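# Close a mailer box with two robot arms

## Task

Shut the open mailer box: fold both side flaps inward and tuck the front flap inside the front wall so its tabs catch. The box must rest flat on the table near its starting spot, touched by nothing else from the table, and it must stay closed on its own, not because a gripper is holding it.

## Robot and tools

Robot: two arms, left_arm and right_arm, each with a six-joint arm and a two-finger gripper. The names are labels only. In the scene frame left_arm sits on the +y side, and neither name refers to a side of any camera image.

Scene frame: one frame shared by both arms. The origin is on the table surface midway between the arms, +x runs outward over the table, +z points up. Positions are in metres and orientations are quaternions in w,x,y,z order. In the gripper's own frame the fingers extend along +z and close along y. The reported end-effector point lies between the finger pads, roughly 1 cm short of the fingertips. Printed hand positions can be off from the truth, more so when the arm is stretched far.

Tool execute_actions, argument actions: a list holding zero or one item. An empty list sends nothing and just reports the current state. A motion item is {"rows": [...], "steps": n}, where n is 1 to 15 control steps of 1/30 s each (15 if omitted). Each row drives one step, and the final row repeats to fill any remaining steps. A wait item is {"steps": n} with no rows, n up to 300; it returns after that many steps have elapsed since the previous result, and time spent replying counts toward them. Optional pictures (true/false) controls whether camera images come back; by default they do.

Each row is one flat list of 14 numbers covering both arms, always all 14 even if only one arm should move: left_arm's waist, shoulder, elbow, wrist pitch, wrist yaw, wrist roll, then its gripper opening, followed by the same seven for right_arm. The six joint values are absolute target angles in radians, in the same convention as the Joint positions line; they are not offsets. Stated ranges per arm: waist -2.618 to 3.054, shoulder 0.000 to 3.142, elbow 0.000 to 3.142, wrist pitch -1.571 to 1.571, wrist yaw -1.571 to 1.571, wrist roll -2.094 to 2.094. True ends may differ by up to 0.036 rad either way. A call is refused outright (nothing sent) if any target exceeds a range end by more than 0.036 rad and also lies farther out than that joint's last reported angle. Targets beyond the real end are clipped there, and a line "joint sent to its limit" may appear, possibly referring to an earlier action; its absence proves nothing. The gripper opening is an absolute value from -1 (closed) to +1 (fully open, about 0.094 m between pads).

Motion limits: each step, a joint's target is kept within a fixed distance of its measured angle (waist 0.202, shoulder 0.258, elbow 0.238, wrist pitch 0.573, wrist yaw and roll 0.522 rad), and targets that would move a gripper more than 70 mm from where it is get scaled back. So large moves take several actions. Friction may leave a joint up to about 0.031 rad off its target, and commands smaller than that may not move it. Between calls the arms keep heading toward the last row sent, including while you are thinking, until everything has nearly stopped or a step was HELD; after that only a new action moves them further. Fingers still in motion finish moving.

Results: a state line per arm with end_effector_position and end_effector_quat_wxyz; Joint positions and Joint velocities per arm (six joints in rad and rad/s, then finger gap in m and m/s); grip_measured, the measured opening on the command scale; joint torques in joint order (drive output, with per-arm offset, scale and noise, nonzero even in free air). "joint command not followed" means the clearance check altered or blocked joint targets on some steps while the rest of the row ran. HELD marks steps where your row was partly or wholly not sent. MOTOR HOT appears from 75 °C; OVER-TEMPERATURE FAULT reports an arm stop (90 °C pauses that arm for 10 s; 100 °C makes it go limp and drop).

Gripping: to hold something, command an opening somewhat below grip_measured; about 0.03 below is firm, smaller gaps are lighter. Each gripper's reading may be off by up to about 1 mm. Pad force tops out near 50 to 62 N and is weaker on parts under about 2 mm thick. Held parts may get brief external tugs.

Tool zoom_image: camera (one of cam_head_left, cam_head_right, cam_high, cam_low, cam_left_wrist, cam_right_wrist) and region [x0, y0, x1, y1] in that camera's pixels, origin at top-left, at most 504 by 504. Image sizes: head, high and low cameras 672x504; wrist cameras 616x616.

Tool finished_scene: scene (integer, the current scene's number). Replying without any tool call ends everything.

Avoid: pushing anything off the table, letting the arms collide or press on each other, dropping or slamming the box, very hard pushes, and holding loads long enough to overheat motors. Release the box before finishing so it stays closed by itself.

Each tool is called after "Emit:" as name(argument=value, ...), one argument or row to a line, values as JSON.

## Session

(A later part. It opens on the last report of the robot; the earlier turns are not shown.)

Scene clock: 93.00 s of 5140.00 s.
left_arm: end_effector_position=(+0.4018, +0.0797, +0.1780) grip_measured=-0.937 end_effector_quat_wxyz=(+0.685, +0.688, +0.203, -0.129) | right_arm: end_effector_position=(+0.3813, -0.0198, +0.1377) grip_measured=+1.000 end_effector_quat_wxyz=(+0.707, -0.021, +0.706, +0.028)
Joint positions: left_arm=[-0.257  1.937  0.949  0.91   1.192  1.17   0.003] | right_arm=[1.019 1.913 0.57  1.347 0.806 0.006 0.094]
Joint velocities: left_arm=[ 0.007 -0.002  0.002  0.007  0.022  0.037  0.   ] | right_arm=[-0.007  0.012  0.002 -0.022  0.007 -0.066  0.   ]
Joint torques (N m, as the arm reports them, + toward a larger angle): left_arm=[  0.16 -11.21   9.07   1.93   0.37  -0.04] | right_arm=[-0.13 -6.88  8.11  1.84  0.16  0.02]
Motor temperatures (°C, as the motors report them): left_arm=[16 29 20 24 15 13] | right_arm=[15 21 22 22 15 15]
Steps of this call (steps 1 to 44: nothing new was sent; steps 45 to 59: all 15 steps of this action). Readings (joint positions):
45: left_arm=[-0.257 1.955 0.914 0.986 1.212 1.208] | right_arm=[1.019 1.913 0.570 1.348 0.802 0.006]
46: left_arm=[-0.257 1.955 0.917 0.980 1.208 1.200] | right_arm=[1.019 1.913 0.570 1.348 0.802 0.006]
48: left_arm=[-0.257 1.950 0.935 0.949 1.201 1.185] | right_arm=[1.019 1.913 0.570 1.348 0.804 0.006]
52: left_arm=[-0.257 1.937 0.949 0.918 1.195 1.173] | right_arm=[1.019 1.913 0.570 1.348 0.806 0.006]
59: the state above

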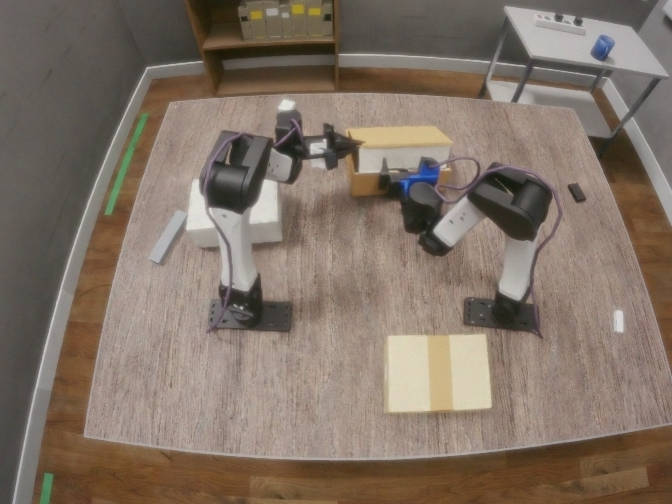

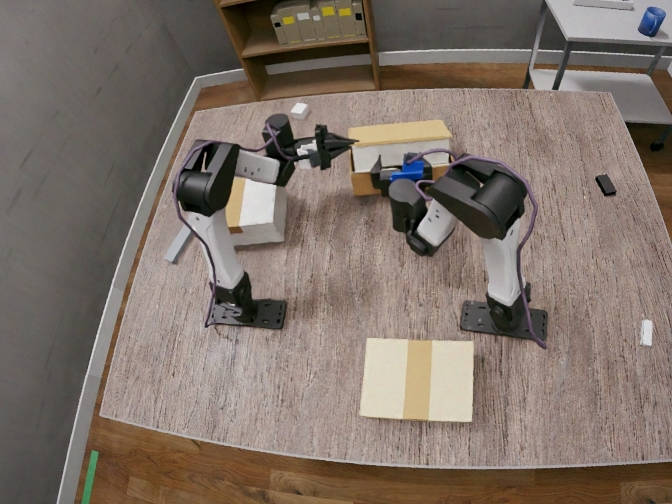

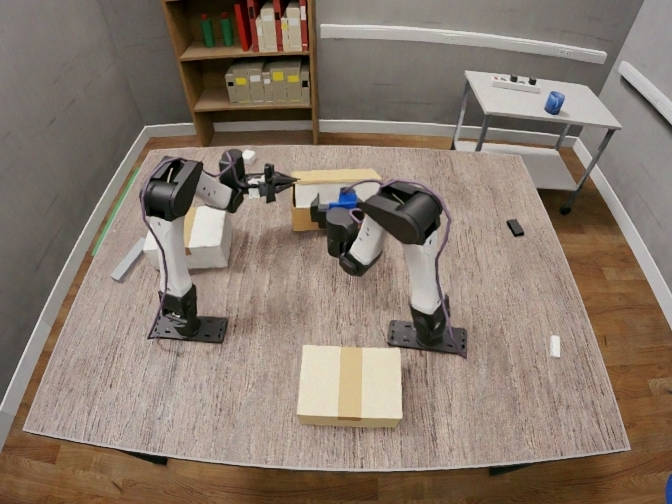

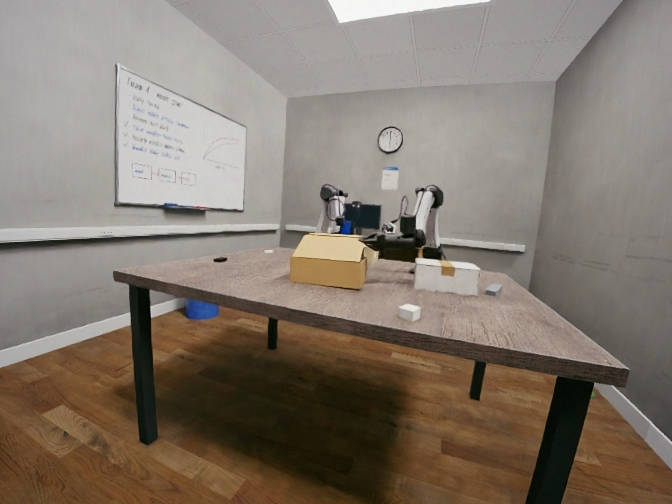

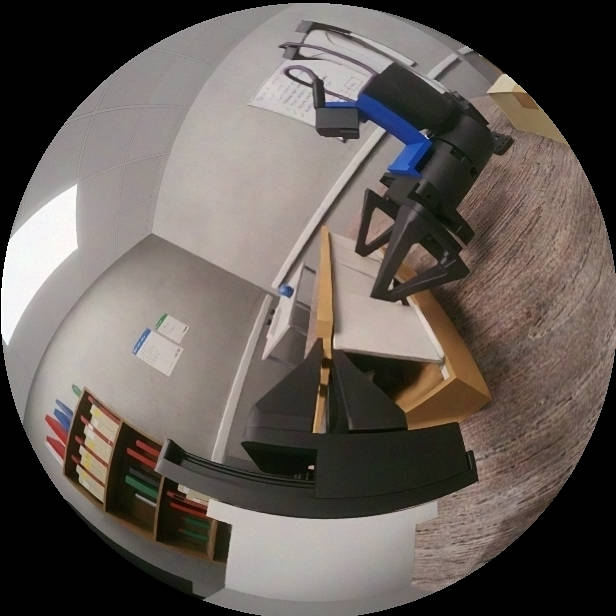

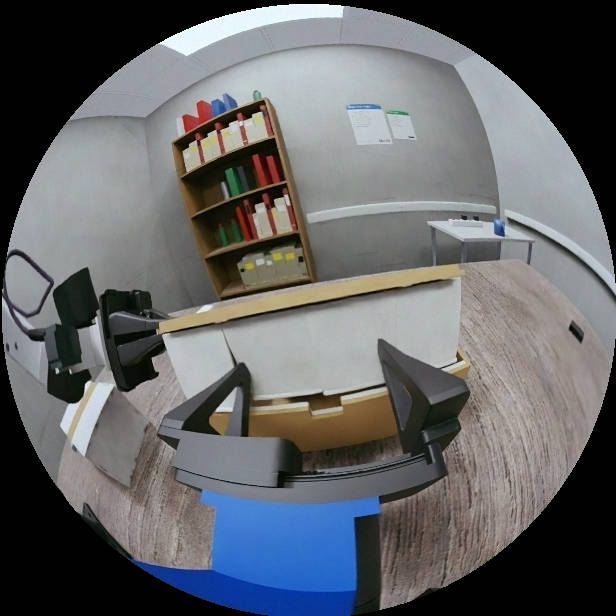

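Emit:
execute_actions(
  actions=[
    {"rows":[[-0.26,1.915,0.965,0.91,1.22,1.17,-0.96,1.012,1.93,0.59,1.33,0.77,0,1],[-0.26,1.915,0.965,0.91,1.22,1.17,-0.96,1.012,1.93,0.59,1.33,0.72,0,1],[-0.26,1.915,0.965,0.91,1.22,1.17,-0.96,1.012,1.93,0.59,1.33,0.70,0,1],[-0.26,1.915,0.965,0.91,1.22,1.17,-0.96,1.012,1.93,0.59,1.33,0.70,0,1],[-0.26,1.915,0.965,0.91,1.22,1.17,-0.96,1.012,1.93,0.59,1.33,0.70,0,1],[-0.26,1.915,0.965,0.91,1.22,1.17,-0.96,1.012,1.93,0.59,1.33,0.70,0,1],[-0.26,1.915,0.965,0.91,1.22,1.17,-0.96,1.012,1.94,0.61,1.32,0.72,0,1],[-0.26,1.915,0.965,0.91,1.22,1.17,-0.96,1.012,1.95,0.63,1.31,0.74,0,1],[-0.26,1.915,0.965,0.91,1.22,1.17,-0.96,1.012,1.965,0.655,1.30,0.77,0,1],[-0.26,1.915,0.965,0.91,1.22,1.17,-0.96,1.012,1.98,0.68,1.29,0.80,0,1],[-0.26,1.915,0.965,0.91,1.22,1.17,-0.96,1.012,2.0,0.715,1.28,0.84,0,1]],"steps":15},
  ],
)

Emit:
execute_actions(
  actions=[],
)

Scene clock: 94.90 s of 5140.00 s.
left_arm: end_effector_position=(+0.4110, +0.0872, +0.1776) grip_measured=-0.938 end_effector_quat_wxyz=(+0.687, +0.684, +0.218, -0.114) | right_arm: end_effector_position=(+0.4016, -0.0083, +0.1365) grip_measured=+1.000 end_effector_quat_wxyz=(+0.708, -0.004, +0.706, +0.012)
Joint positions: left_arm=[-0.239  1.937  0.949  0.91   1.167  1.169  0.003] | right_arm=[1.01  1.985 0.687 1.304 0.845 0.006 0.094]
Joint velocities: left_arm=[-0.002 -0.012  0.002 -0.066 -0.139 -0.037 -0.002] | right_arm=[-0.012  0.012  0.081 -0.11   0.11   0.022  0.   ]
Joint torques (N m, as the arm reports them, + toward a larger angle): left_arm=[ -1.55 -11.23   9.09   1.97   0.74  -0.03] | right_arm=[ 0.37 -8.1   8.68  1.85 -0.19  0.02]
Motor temperatures (°C, as the motors report them): left_arm=[16 29 20 24 15 13] | right_arm=[15 21 22 22 15 15]
Steps of this call (steps 1 to 15: the robot went on to your last target; steps 16 to 42: nothing new was sent; steps 43 to 57: all 15 steps of this action). Readings (joint positions):
43: left_arm=[-0.257 1.937 0.949 0.910 1.192 1.170] | right_arm=[1.019 1.913 0.570 1.347 0.802 0.006]
44: left_arm=[-0.257 1.937 0.949 0.910 1.192 1.169] | right_arm=[1.019 1.913 0.570 1.347 0.791 0.006]
46: left_arm=[-0.255 1.937 0.949 0.910 1.193 1.169] | right_arm=[1.016 1.913 0.570 1.346 0.777 0.006]
50: left_arm=[-0.253 1.937 0.949 0.910 1.193 1.169] | right_arm=[1.011 1.919 0.580 1.341 0.770 0.006]
57: the state above

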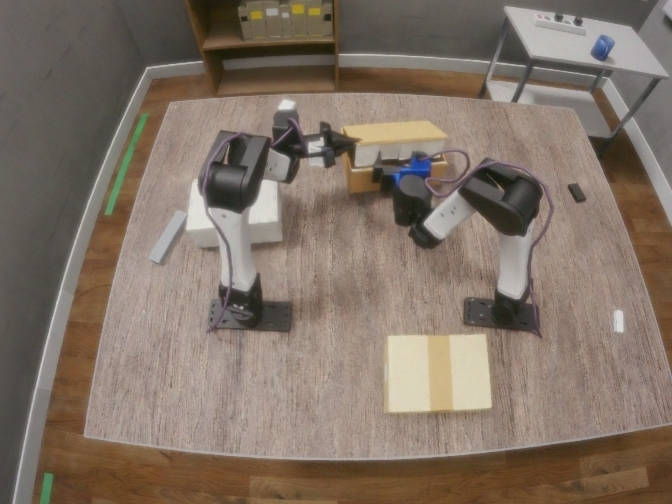

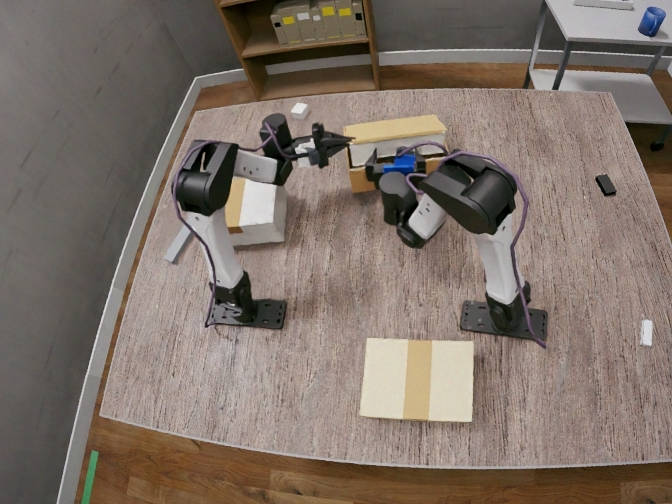

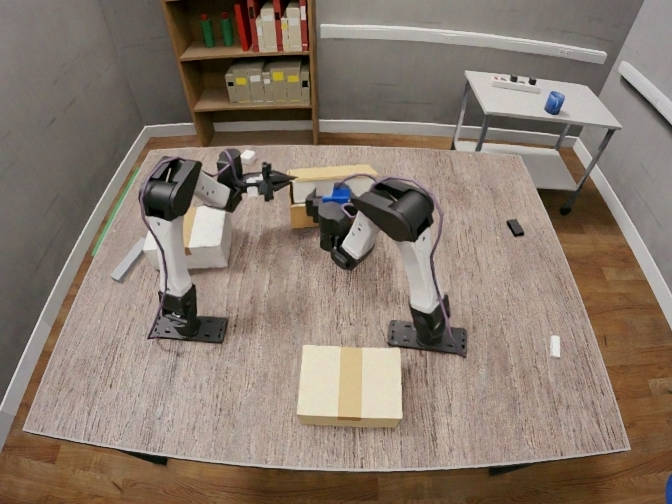

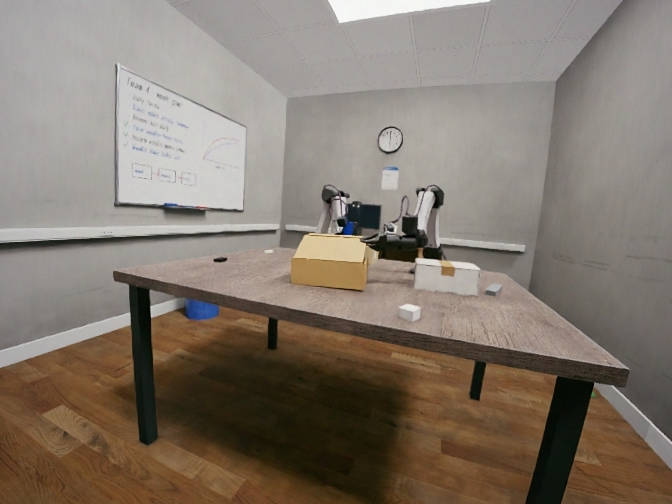

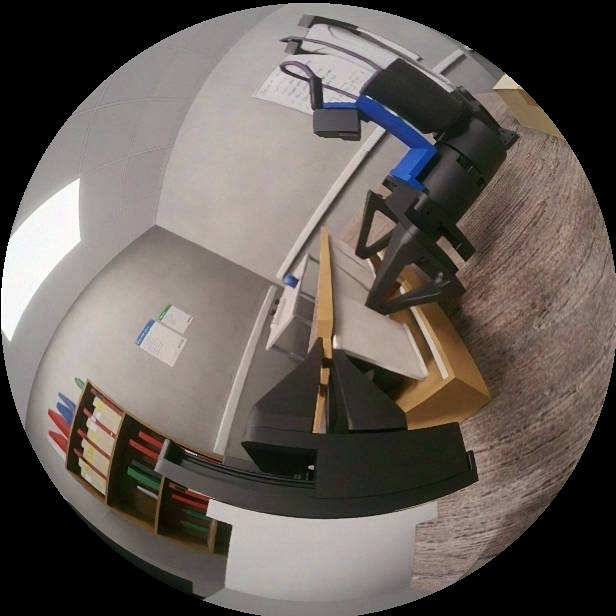

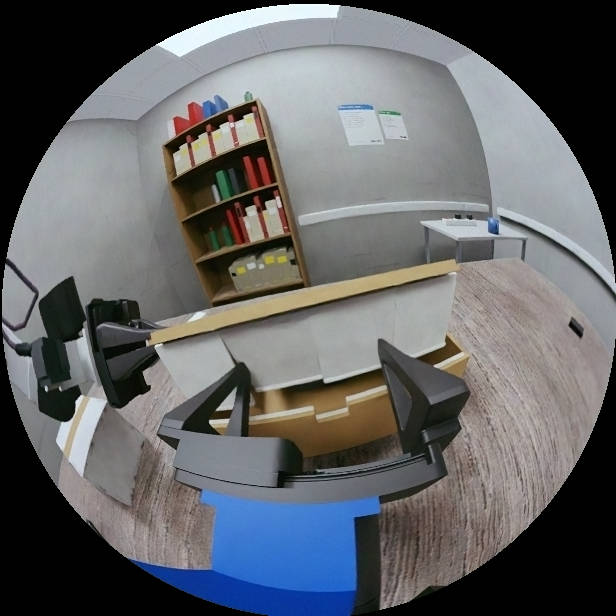

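Scene clock: 94.90 s of 5140.00 s.
left_arm: end_effector_position=(+0.4110, +0.0872, +0.1776) grip_measured=-0.938 end_effector_quat_wxyz=(+0.687, +0.684, +0.218, -0.114) | right_arm: end_effector_position=(+0.4016, -0.0083, +0.1365) grip_measured=+1.000 end_effector_quat_wxyz=(+0.708, -0.004, +0.706, +0.012)
Joint positions: left_arm=[-0.239  1.937  0.949  0.91   1.167  1.169  0.003] | right_arm=[1.01  1.985 0.687 1.304 0.845 0.006 0.094]
Joint velocities: left_arm=[-0.002 -0.012  0.002 -0.066 -0.139 -0.037 -0.002] | right_arm=[-0.012  0.012  0.081 -0.11   0.11   0.022  0.   ]
Joint torques (N m, as the arm reports them, + toward a larger angle): left_arm=[ -1.55 -11.23   9.09   1.97   0.74  -0.03] | right_arm=[ 0.37 -8.1   8.68  1.85 -0.19  0.02]
Motor temperatures (°C, as the motors report them): left_arm=[16 29 20 24 15 13] | right_arm=[15 21 22 22 15 15]

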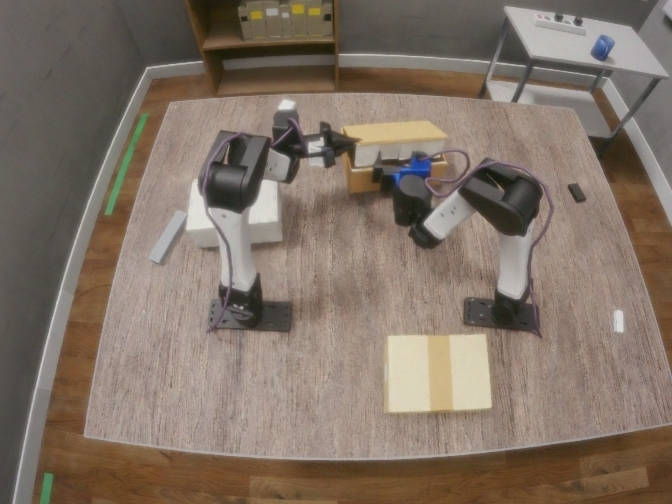

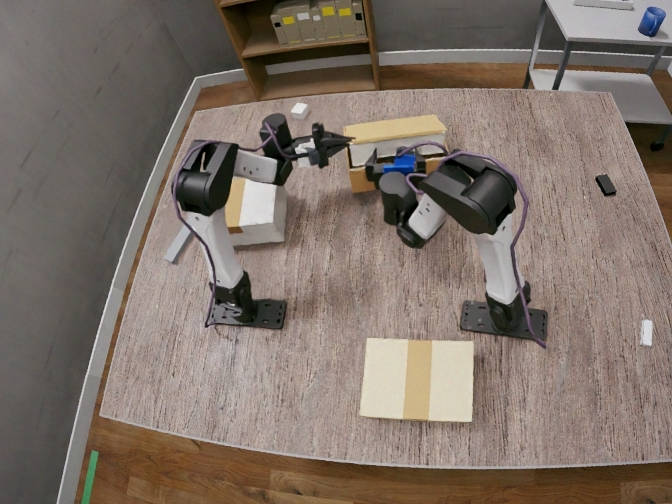

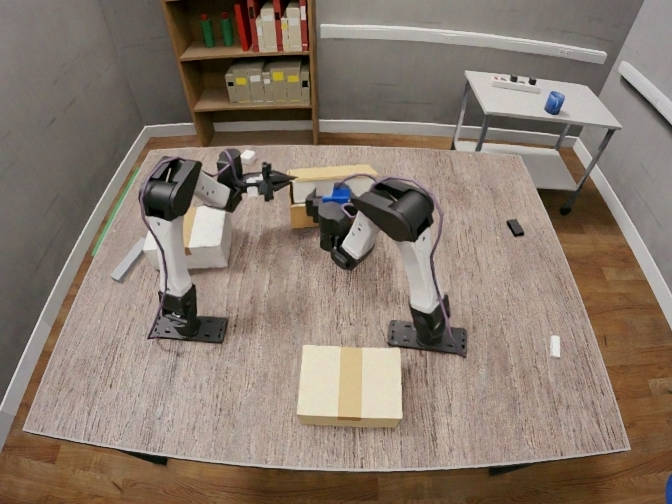

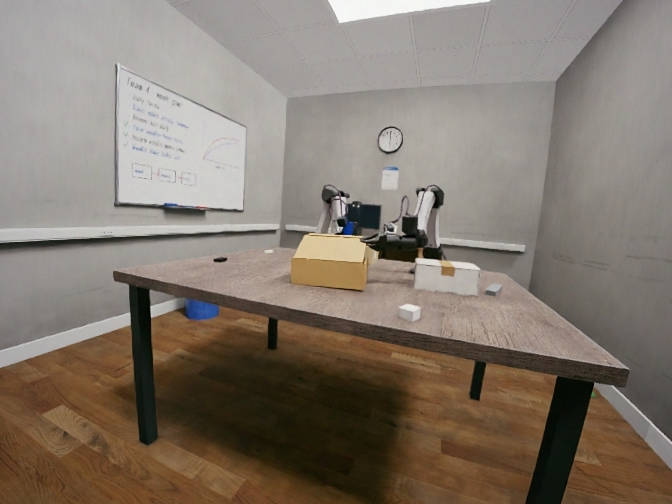

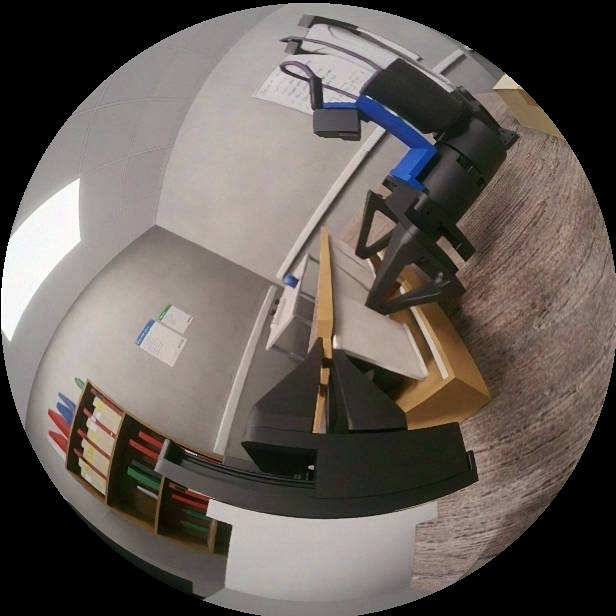

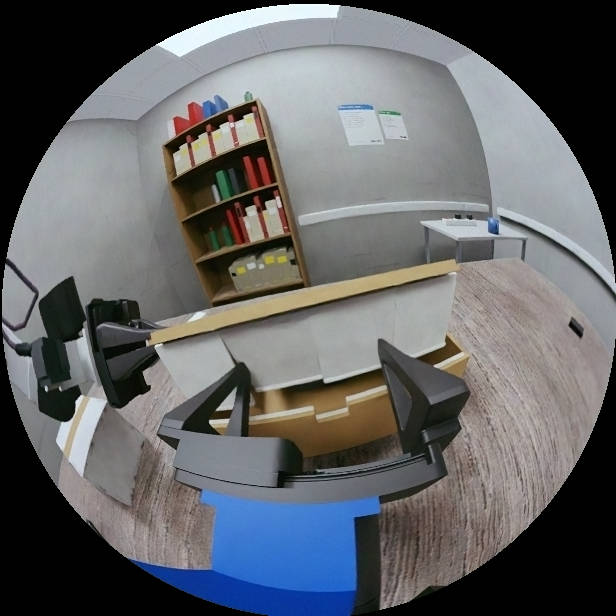

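Emit:
execute_actions(
  actions=[
    {"rows":[[-0.25,1.95,0.93,0.93,1.19,1.19,-0.96,1.012,2.0,0.715,1.28,0.84,0,1],[-0.25,1.96,0.92,0.95,1.19,1.22,-0.96,1.012,2.0,0.715,1.28,0.84,0,1],[-0.25,1.97,0.905,0.97,1.19,1.25,-0.96,1.012,2.0,0.70,1.29,0.84,0,1],[-0.25,1.98,0.89,0.99,1.19,1.28,-0.96,1.012,1.99,0.68,1.30,0.84,0,1],[-0.25,1.99,0.875,1.01,1.19,1.31,-0.96,1.012,1.98,0.66,1.31,0.84,0,1],[-0.25,2.0,0.86,1.03,1.19,1.34,-0.96,1.012,1.97,0.64,1.32,0.84,0,1]],"steps":15},
  ],
)

Scene clock: 103.37 s of 5140.00 s.
left_arm: end_effector_position=(+0.4062, +0.0901, +0.1556) grip_measured=-0.938 end_effector_quat_wxyz=(+0.695, +0.696, +0.172, -0.052) | right_arm: end_effector_position=(+0.3949, -0.0122, +0.1221) grip_measured=+1.000 end_effector_quat_wxyz=(+0.696, -0.023, +0.717, +0.002)
Joint positions: left_arm=[-0.239  1.979  0.885  1.026  1.145  1.317  0.003] | right_arm=[1.014 1.985 0.648 1.292 0.835 0.004 0.094]
Joint velocities: left_arm=[-0.007 -0.007 -0.012  0.051  0.007  0.081  0.   ] | right_arm=[-0.012 -0.002 -0.002 -0.051 -0.037  0.051  0.   ]
Joint torques (N m, as the arm reports them, + toward a larger angle): left_arm=[-0.58 -7.85  4.57  2.    0.52  0.12] | right_arm=[  0.16 -10.02   5.32   2.27   0.12   0.05]
Motor temperatures (°C, as the motors report them): left_arm=[16 31 21 24 15 13] | right_arm=[15 22 23 21 15 15]
Steps of this call (steps 1 to 15: the robot went on to your last target; steps 16 to 90: nothing new was sent; then 4.97 s passed at rest; steps 91 to 105: all 15 steps of this action). Readings (joint positions):
91: left_arm=[-0.239 1.937 0.949 0.910 1.161 1.171] | right_arm=[1.010 1.985 0.690 1.299 0.849 0.006]
92: left_arm=[-0.239 1.937 0.948 0.911 1.157 1.176] | right_arm=[1.010 1.985 0.690 1.298 0.849 0.006]
94: left_arm=[-0.239 1.942 0.935 0.932 1.149 1.200] | right_arm=[1.010 1.985 0.690 1.292 0.849 0.005]
98: left_arm=[-0.239 1.971 0.893 0.998 1.145 1.275] | right_arm=[1.013 1.985 0.655 1.292 0.837 0.004]
105: the state above

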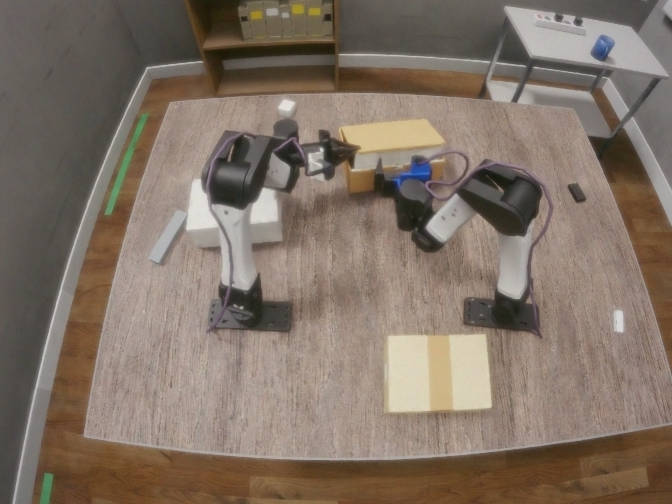

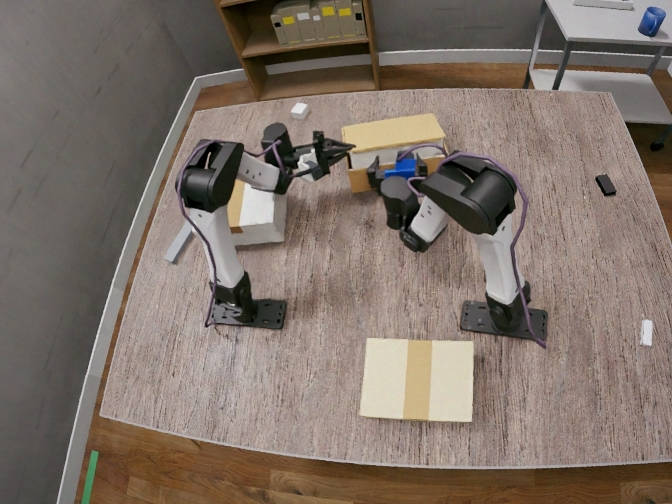

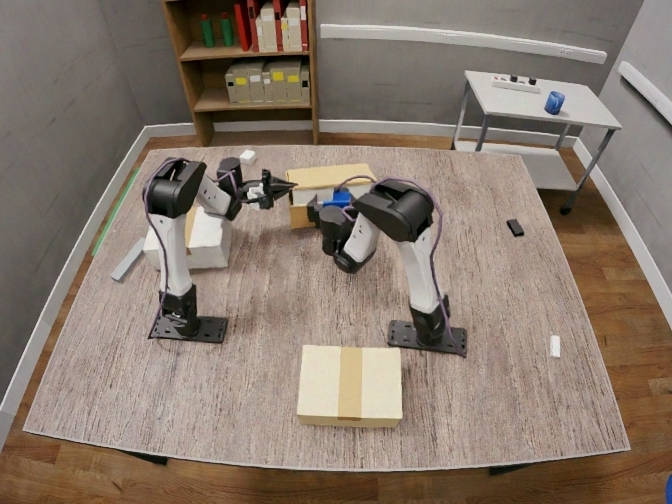

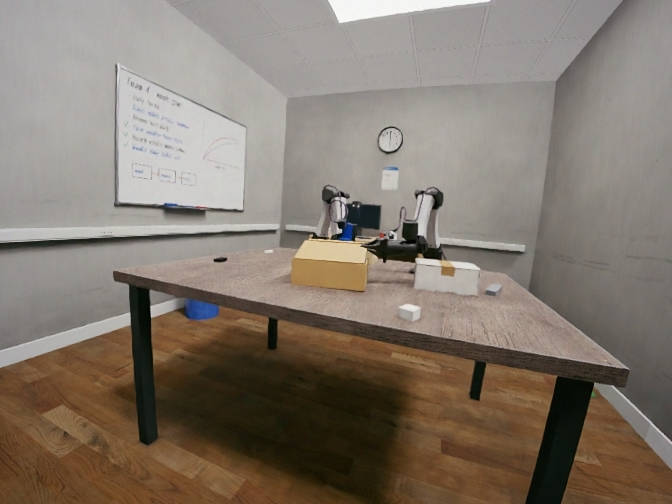

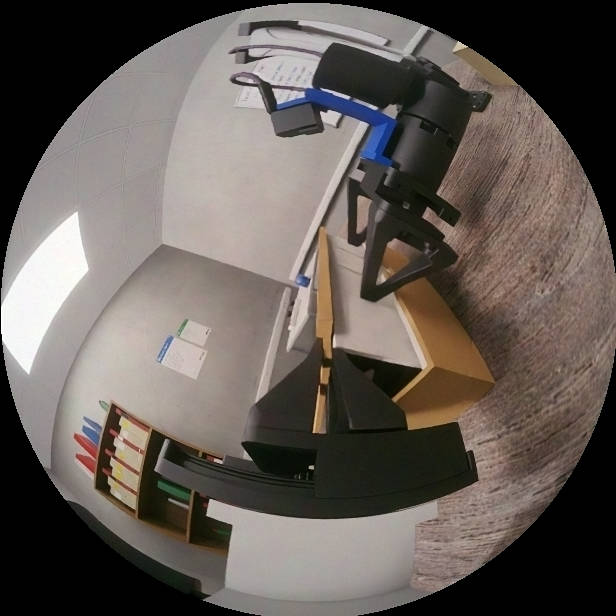

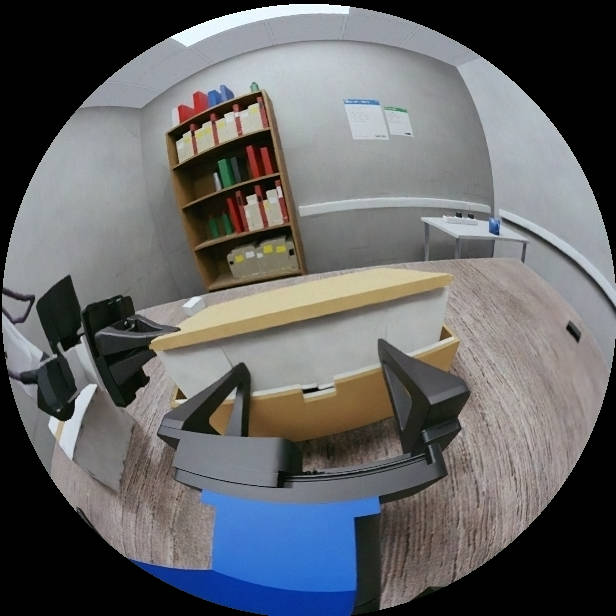

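Emit:
execute_actions(
  actions=[
    {"rows":[[-0.25,2.01,0.85,1.05,1.17,1.36,-0.96,1.012,1.94,0.62,1.32,0.84,0,1],[-0.25,2.02,0.84,1.07,1.17,1.38,-0.96,1.012,1.91,0.58,1.33,0.84,0,1],[-0.25,2.03,0.83,1.09,1.17,1.40,-0.96,1.012,1.88,0.54,1.34,0.84,0,1],[-0.25,2.035,0.825,1.10,1.17,1.42,-0.96,1.012,1.85,0.50,1.35,0.84,0,1],[-0.25,2.035,0.825,1.10,1.17,1.42,-0.96,1.012,1.82,0.46,1.36,0.84,0,1],[-0.25,2.035,0.825,1.10,1.17,1.42,-0.96,1.012,1.79,0.42,1.37,0.84,0,1],[-0.25,2.035,0.825,1.10,1.17,1.42,-0.96,1.012,1.76,0.39,1.37,0.84,0,1],[-0.25,2.035,0.825,1.10,1.17,1.42,-0.96,1.012,1.76,0.39,1.37,0.84,0,1],[-0.25,2.035,0.825,1.10,1.17,1.42,-0.96,1.012,1.76,0.39,1.37,0.84,0,1],[-0.25,2.035,0.825,1.10,1.17,1.42,-0.96,1.012,1.70,0.40,1.30,0.84,0,1],[-0.25,2.035,0.825,1.10,1.17,1.42,-0.96,1.012,1.64,0.42,1.22,0.84,0,1],[-0.25,2.035,0.825,1.10,1.17,1.42,-0.96,1.012,1.58,0.44,1.14,0.84,0,1],[-0.25,2.035,0.825,1.10,1.17,1.42,-0.96,1.012,1.52,0.47,1.05,0.84,0,1],[-0.25,2.035,0.825,1.10,1.17,1.42,-0.96,1.012,1.44,0.507,0.94,0.84,0,1]],"steps":15},
  ],
  pictures=false,
)

Emit:
execute_actions(
  actions=[
    {"steps":10},
  ],
)

Scene clock: 105.47 s of 5140.00 s.
left_arm: end_effector_position=(+0.4001, +0.0916, +0.1413) grip_measured=-0.938 end_effector_quat_wxyz=(+0.697, +0.703, +0.139, -0.021) | right_arm: end_effector_position=(+0.3545, -0.0609, +0.1972) grip_measured=+1.000 end_effector_quat_wxyz=(+0.715, +0.000, +0.698, +0.022)
Joint positions: left_arm=[-0.239  2.011  0.846  1.1    1.146  1.405  0.003] | right_arm=[1.014 1.53  0.455 1.112 0.84  0.004 0.094]
Joint velocities: left_arm=[-0.007 -0.017 -0.012 -0.007 -0.066  0.007 -0.   ] | right_arm=[ 0.012 -1.551  0.667 -0.96  -0.022 -0.081  0.   ]
Joint torques (N m, as the arm reports them, + toward a larger angle): left_arm=[-0.65 -7.54  4.57  1.95  0.34  0.05] | right_arm=[ 0.32 -5.42  8.63  1.8   0.01  0.06]
Motor temperatures (°C, as the motors report them): left_arm=[16 31 21 24 15 13] | right_arm=[15 22 23 22 15 15]
Steps of this call (steps 1 to 15: the robot went on to your last target; steps 16 to 48: nothing new was sent; steps 49 to 63: all 15 steps of this action). Readings (joint positions):
49: left_arm=[-0.239 1.980 0.883 1.028 1.144 1.323] | right_arm=[1.014 1.982 0.644 1.292 0.833 0.004]
50: left_arm=[-0.239 1.983 0.879 1.036 1.144 1.330] | right_arm=[1.014 1.972 0.632 1.292 0.832 0.004]
52: left_arm=[-0.239 1.994 0.862 1.061 1.144 1.354] | right_arm=[1.014 1.924 0.576 1.300 0.832 0.004]
56: left_arm=[-0.239 2.011 0.847 1.096 1.144 1.392] | right_arm=[1.014 1.798 0.432 1.335 0.836 0.004]
63: the state above

Scene clock: 105.80 s of 5140.00 s.
left_arm: end_effector_position=(+0.3999, +0.0916, +0.1412) grip_measured=-0.938 end_effector_quat_wxyz=(+0.697, +0.703, +0.139, -0.020) | right_arm: end_effector_position=(+0.3547, -0.0607, +0.2264) grip_measured=+1.000 end_effector_quat_wxyz=(+0.719, +0.005, +0.694, +0.027)
Joint positions: left_arm=[-0.239  2.011  0.845  1.1    1.146  1.407  0.003] | right_arm=[1.014 1.43  0.509 0.976 0.84  0.004 0.094]
Joint velocities: left_arm=[ 0.007 -0.007  0.007 -0.081 -0.051 -0.022 -0.   ] | right_arm=[-0.017 -0.007 -0.002 -0.183  0.007  0.037  0.   ]
Joint torques (N m, as the arm reports them, + toward a larger angle): left_arm=[-0.63 -7.56  4.58  1.95  0.33  0.07] | right_arm=[ 0.16 -4.59  8.28  1.9  -0.01  0.04]
Motor temperatures (°C, as the motors report them): left_arm=[16 30 20 24 15 13] | right_arm=[15 22 23 22 15 15]
Steps of this call (steps 1 to 10: the robot went on to your last target). Readings (joint positions):
1: left_arm=[-0.239 2.011 0.846 1.100 1.146 1.405] | right_arm=[1.014 1.485 0.477 1.088 0.840 0.004]
2: left_arm=[-0.239 2.011 0.846 1.100 1.146 1.406] | right_arm=[1.014 1.455 0.495 1.075 0.840 0.004]
4: left_arm=[-0.239 2.011 0.845 1.100 1.146 1.406] | right_arm=[1.014 1.430 0.509 1.057 0.840 0.004]
8: left_arm=[-0.239 2.011 0.845 1.100 1.146 1.407] | right_arm=[1.014 1.430 0.509 0.993 0.840 0.004]
10: the state above

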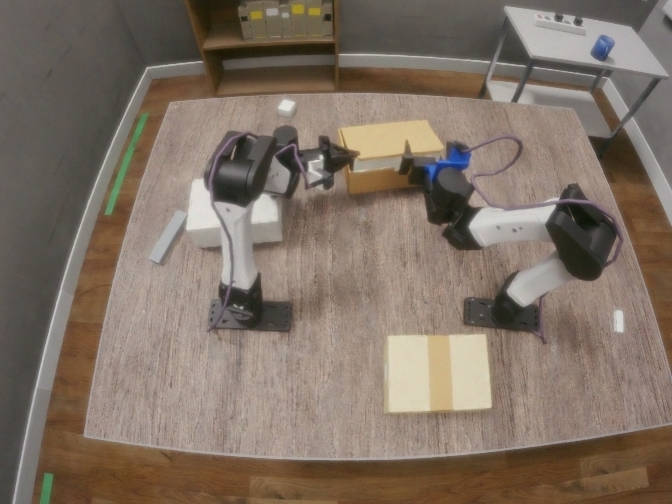

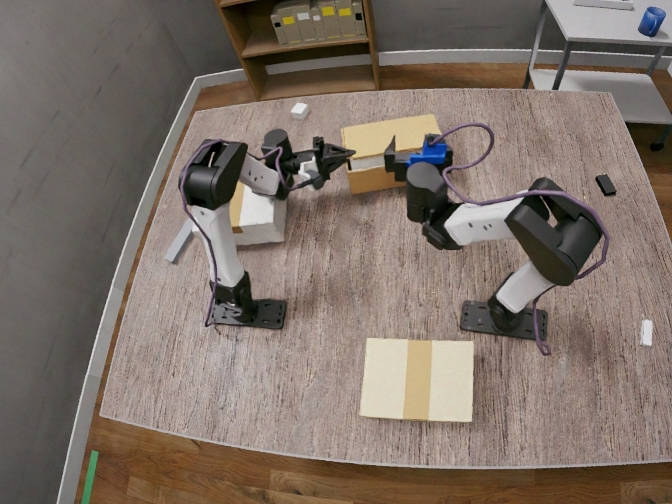

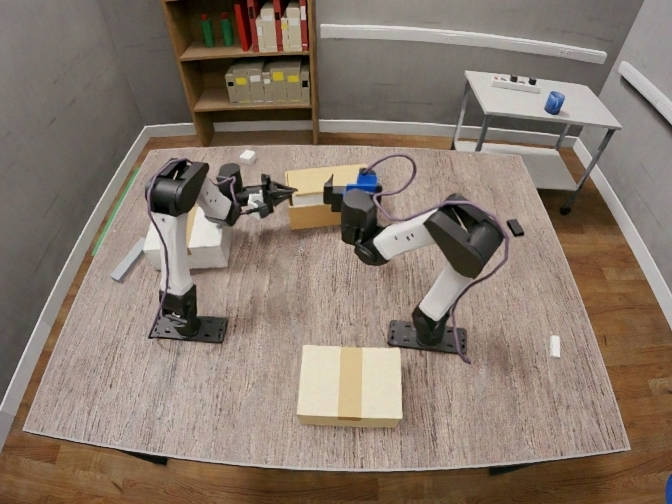

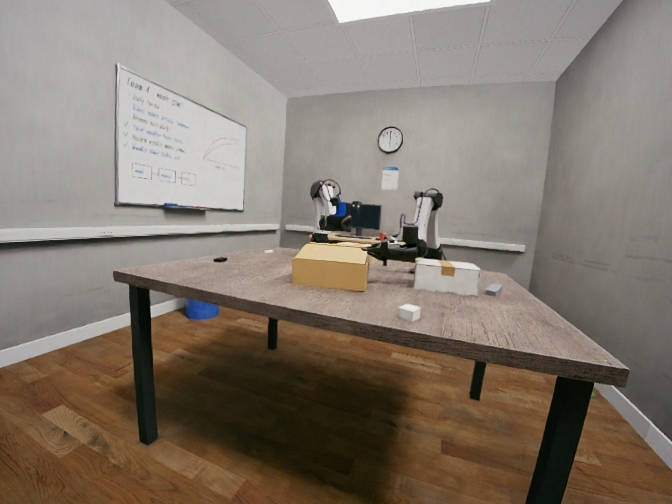

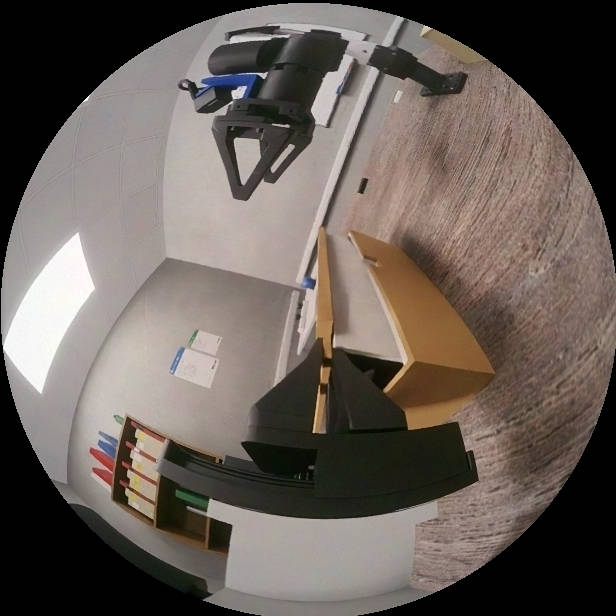

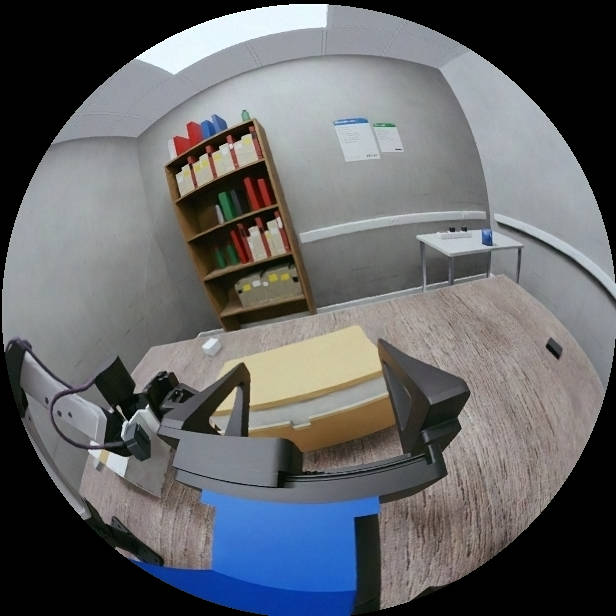

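Emit:
execute_actions(
  actions=[
    {"rows":[[-0.25,2.035,0.825,1.10,1.17,1.42,-0.96,0.98,1.45,0.6,0.82,0.77,0.03,1],[-0.25,2.035,0.825,1.10,1.17,1.42,-0.96,0.95,1.47,0.7,0.68,0.7,0.05,1],[-0.25,2.035,0.825,1.10,1.17,1.42,-0.96,0.92,1.49,0.8,0.54,0.63,0.08,1],[-0.25,2.035,0.825,1.10,1.17,1.42,-0.96,0.89,1.52,0.9,0.4,0.56,0.1,1],[-0.25,2.035,0.825,1.10,1.17,1.42,-0.96,0.86,1.55,1.0,0.26,0.49,0.13,1],[-0.25,2.035,0.825,1.10,1.17,1.42,-0.96,0.83,1.58,1.1,0.12,0.42,0.15,1],[-0.25,2.035,0.825,1.10,1.17,1.42,-0.96,0.8,1.61,1.2,-0.02,0.35,0.18,1],[-0.25,2.035,0.825,1.10,1.17,1.42,-0.96,0.77,1.64,1.3,-0.16,0.28,0.2,1],[-0.25,2.035,0.825,1.10,1.17,1.42,-0.96,0.74,1.67,1.4,-0.3,0.21,0.23,1],[-0.25,2.035,0.825,1.10,1.17,1.42,-0.96,0.72,1.71,1.5,-0.44,0.14,0.25,1],[-0.25,2.035,0.825,1.10,1.17,1.42,-0.96,0.71,1.74,1.57,-0.58,0.07,0.28,1],[-0.25,2.035,0.825,1.10,1.17,1.42,-0.96,0.71,1.77,1.62,-0.72,0,0.3,1]],"steps":15},
  ],
  pictures=false,
)

Emit:
execute_actions(
  actions=[
    {"steps":15},
  ],
)

Scene clock: 108.13 s of 5140.00 s.
left_arm: end_effector_position=(+0.3999, +0.0916, +0.1412) grip_measured=-0.938 end_effector_quat_wxyz=(+0.697, +0.703, +0.139, -0.020) | right_arm: end_effector_position=(+0.4846, +0.0004, +0.2664) grip_measured=+1.000 end_effector_quat_wxyz=(+0.482, -0.099, +0.860, +0.134)
Joint positions: left_arm=[-0.239  2.011  0.845  1.1    1.146  1.407  0.003] | right_arm=[ 0.701  1.758  1.583 -0.353  0.149  0.244  0.094]
Joint velocities: left_arm=[ 0.022 -0.017 -0.002  0.022  0.007  0.066  0.   ] | right_arm=[-0.007  0.002  0.657 -2.147 -0.901  0.344  0.   ]
Joint torques (N m, as the arm reports them, + toward a larger angle): left_arm=[-0.66 -7.57  4.58  1.94  0.33  0.08] | right_arm=[ 0.84 -9.39  9.56  1.65 -0.03  0.17]
Motor temperatures (°C, as the motors report them): left_arm=[16 30 20 24 15 13] | right_arm=[15 22 23 22 15 15]
Steps of this call (steps 1 to 30: the robot went on to your last target; steps 31 to 55: nothing new was sent; steps 56 to 70: all 15 steps of this action). Readings (joint positions):
56: left_arm=[-0.239 2.011 0.845 1.100 1.146 1.407] | right_arm=[1.010 1.430 0.520 0.929 0.832 0.007]
57: left_arm=[-0.239 2.011 0.845 1.100 1.146 1.407] | right_arm=[0.999 1.437 0.557 0.878 0.812 0.014]
59: left_arm=[-0.239 2.011 0.845 1.100 1.146 1.407] | right_arm=[0.954 1.475 0.703 0.727 0.741 0.037]
63: left_arm=[-0.239 2.011 0.845 1.100 1.146 1.407] | right_arm=[0.835 1.576 1.056 0.340 0.527 0.108]
70: the state above

Scene clock: 108.63 s of 5140.00 s.
left_arm: end_effector_position=(+0.3999, +0.0916, +0.1412) grip_measured=-0.938 end_effector_quat_wxyz=(+0.697, +0.703, +0.139, -0.020) | right_arm: end_effector_position=(+0.4300, -0.0041, +0.2106) grip_measured=+1.000 end_effector_quat_wxyz=(+0.323, -0.124, +0.928, +0.141)
Joint positions: left_arm=[-0.239  2.011  0.845  1.1    1.146  1.407  0.003] | right_arm=[ 0.704  1.76   1.61  -0.701  0.01   0.29   0.094]
Joint velocities: left_arm=[ 0.007  0.002 -0.002 -0.022 -0.007 -0.007  0.   ] | right_arm=[ 0.007 -0.012 -0.002 -0.066 -0.022 -0.022  0.   ]
Joint torques (N m, as the arm reports them, + toward a larger angle): left_arm=[-0.64 -7.56  4.59  1.95  0.33  0.08] | right_arm=[ 0.66 -9.09 10.85  1.69 -0.04  0.19]
Motor temperatures (°C, as the motors report them): left_arm=[16 30 20 24 15 13] | right_arm=[15 22 23 22 15 15]
Steps of this call (steps 1 to 15: the robot went on to your last target). Readings (joint positions):
1: left_arm=[-0.239 2.011 0.845 1.100 1.146 1.407] | right_arm=[0.701 1.758 1.599 -0.419 0.120 0.253]
2: left_arm=[-0.239 2.011 0.845 1.100 1.146 1.407] | right_arm=[0.703 1.758 1.608 -0.472 0.097 0.261]
4: left_arm=[-0.239 2.011 0.845 1.100 1.146 1.407] | right_arm=[0.704 1.758 1.610 -0.557 0.063 0.272]
8: left_arm=[-0.239 2.011 0.845 1.100 1.146 1.407] | right_arm=[0.704 1.760 1.610 -0.657 0.028 0.284]
15: the state above

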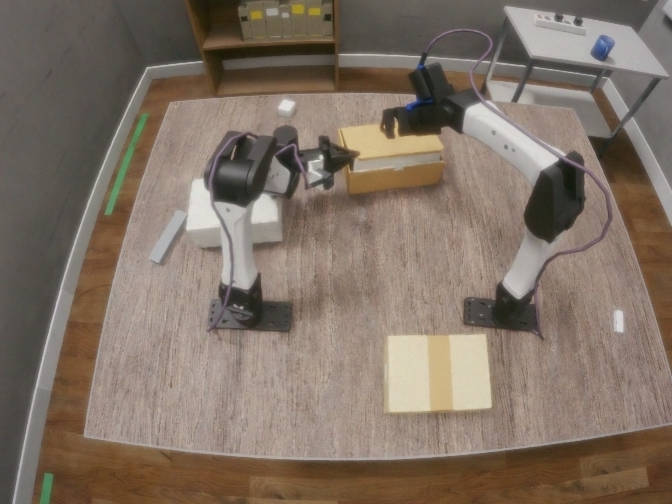

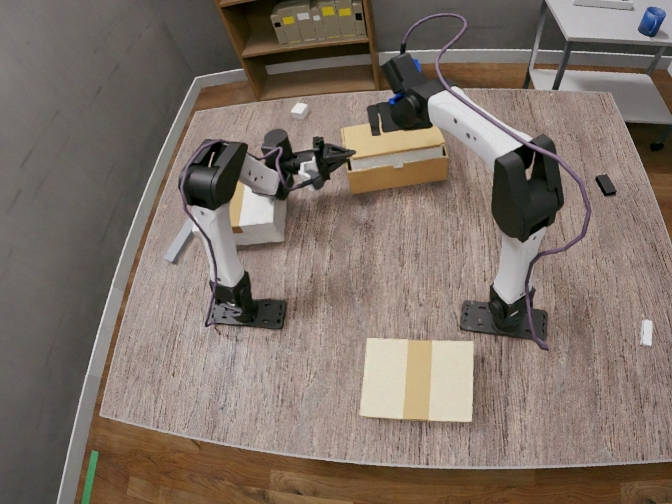

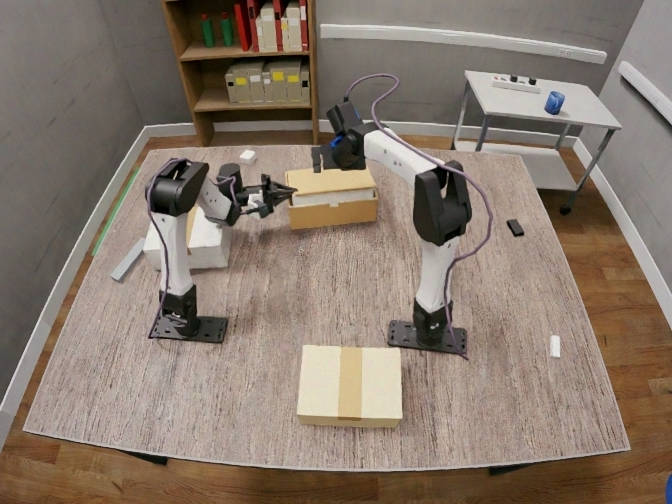

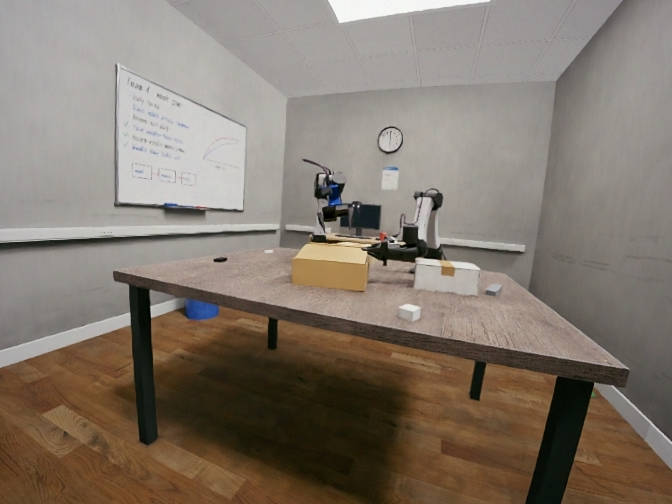

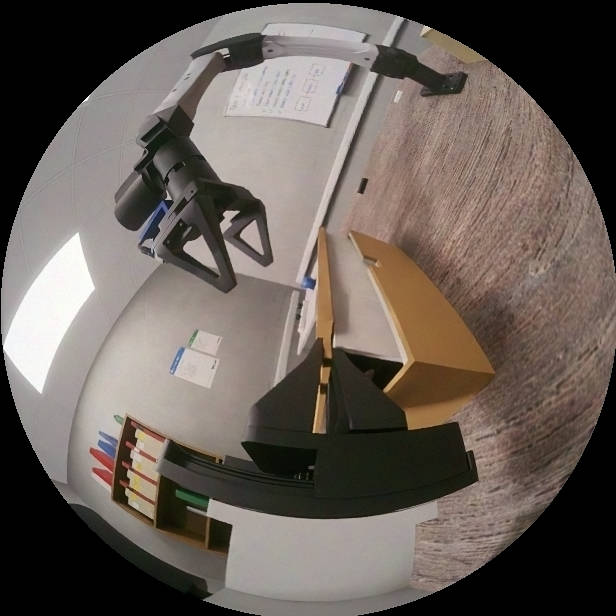

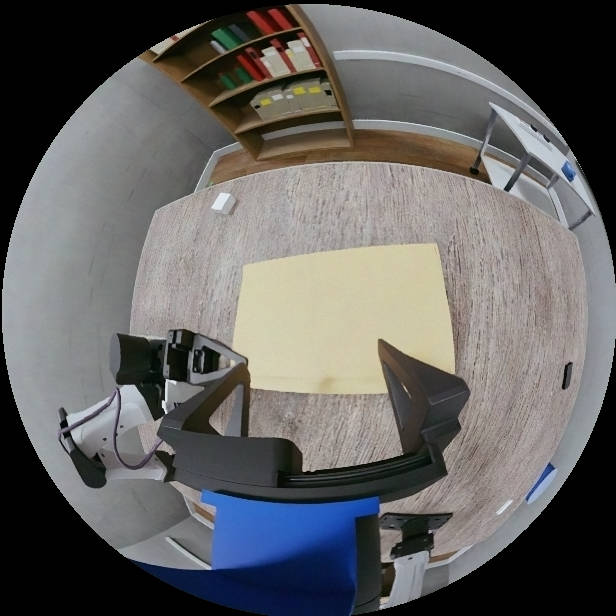

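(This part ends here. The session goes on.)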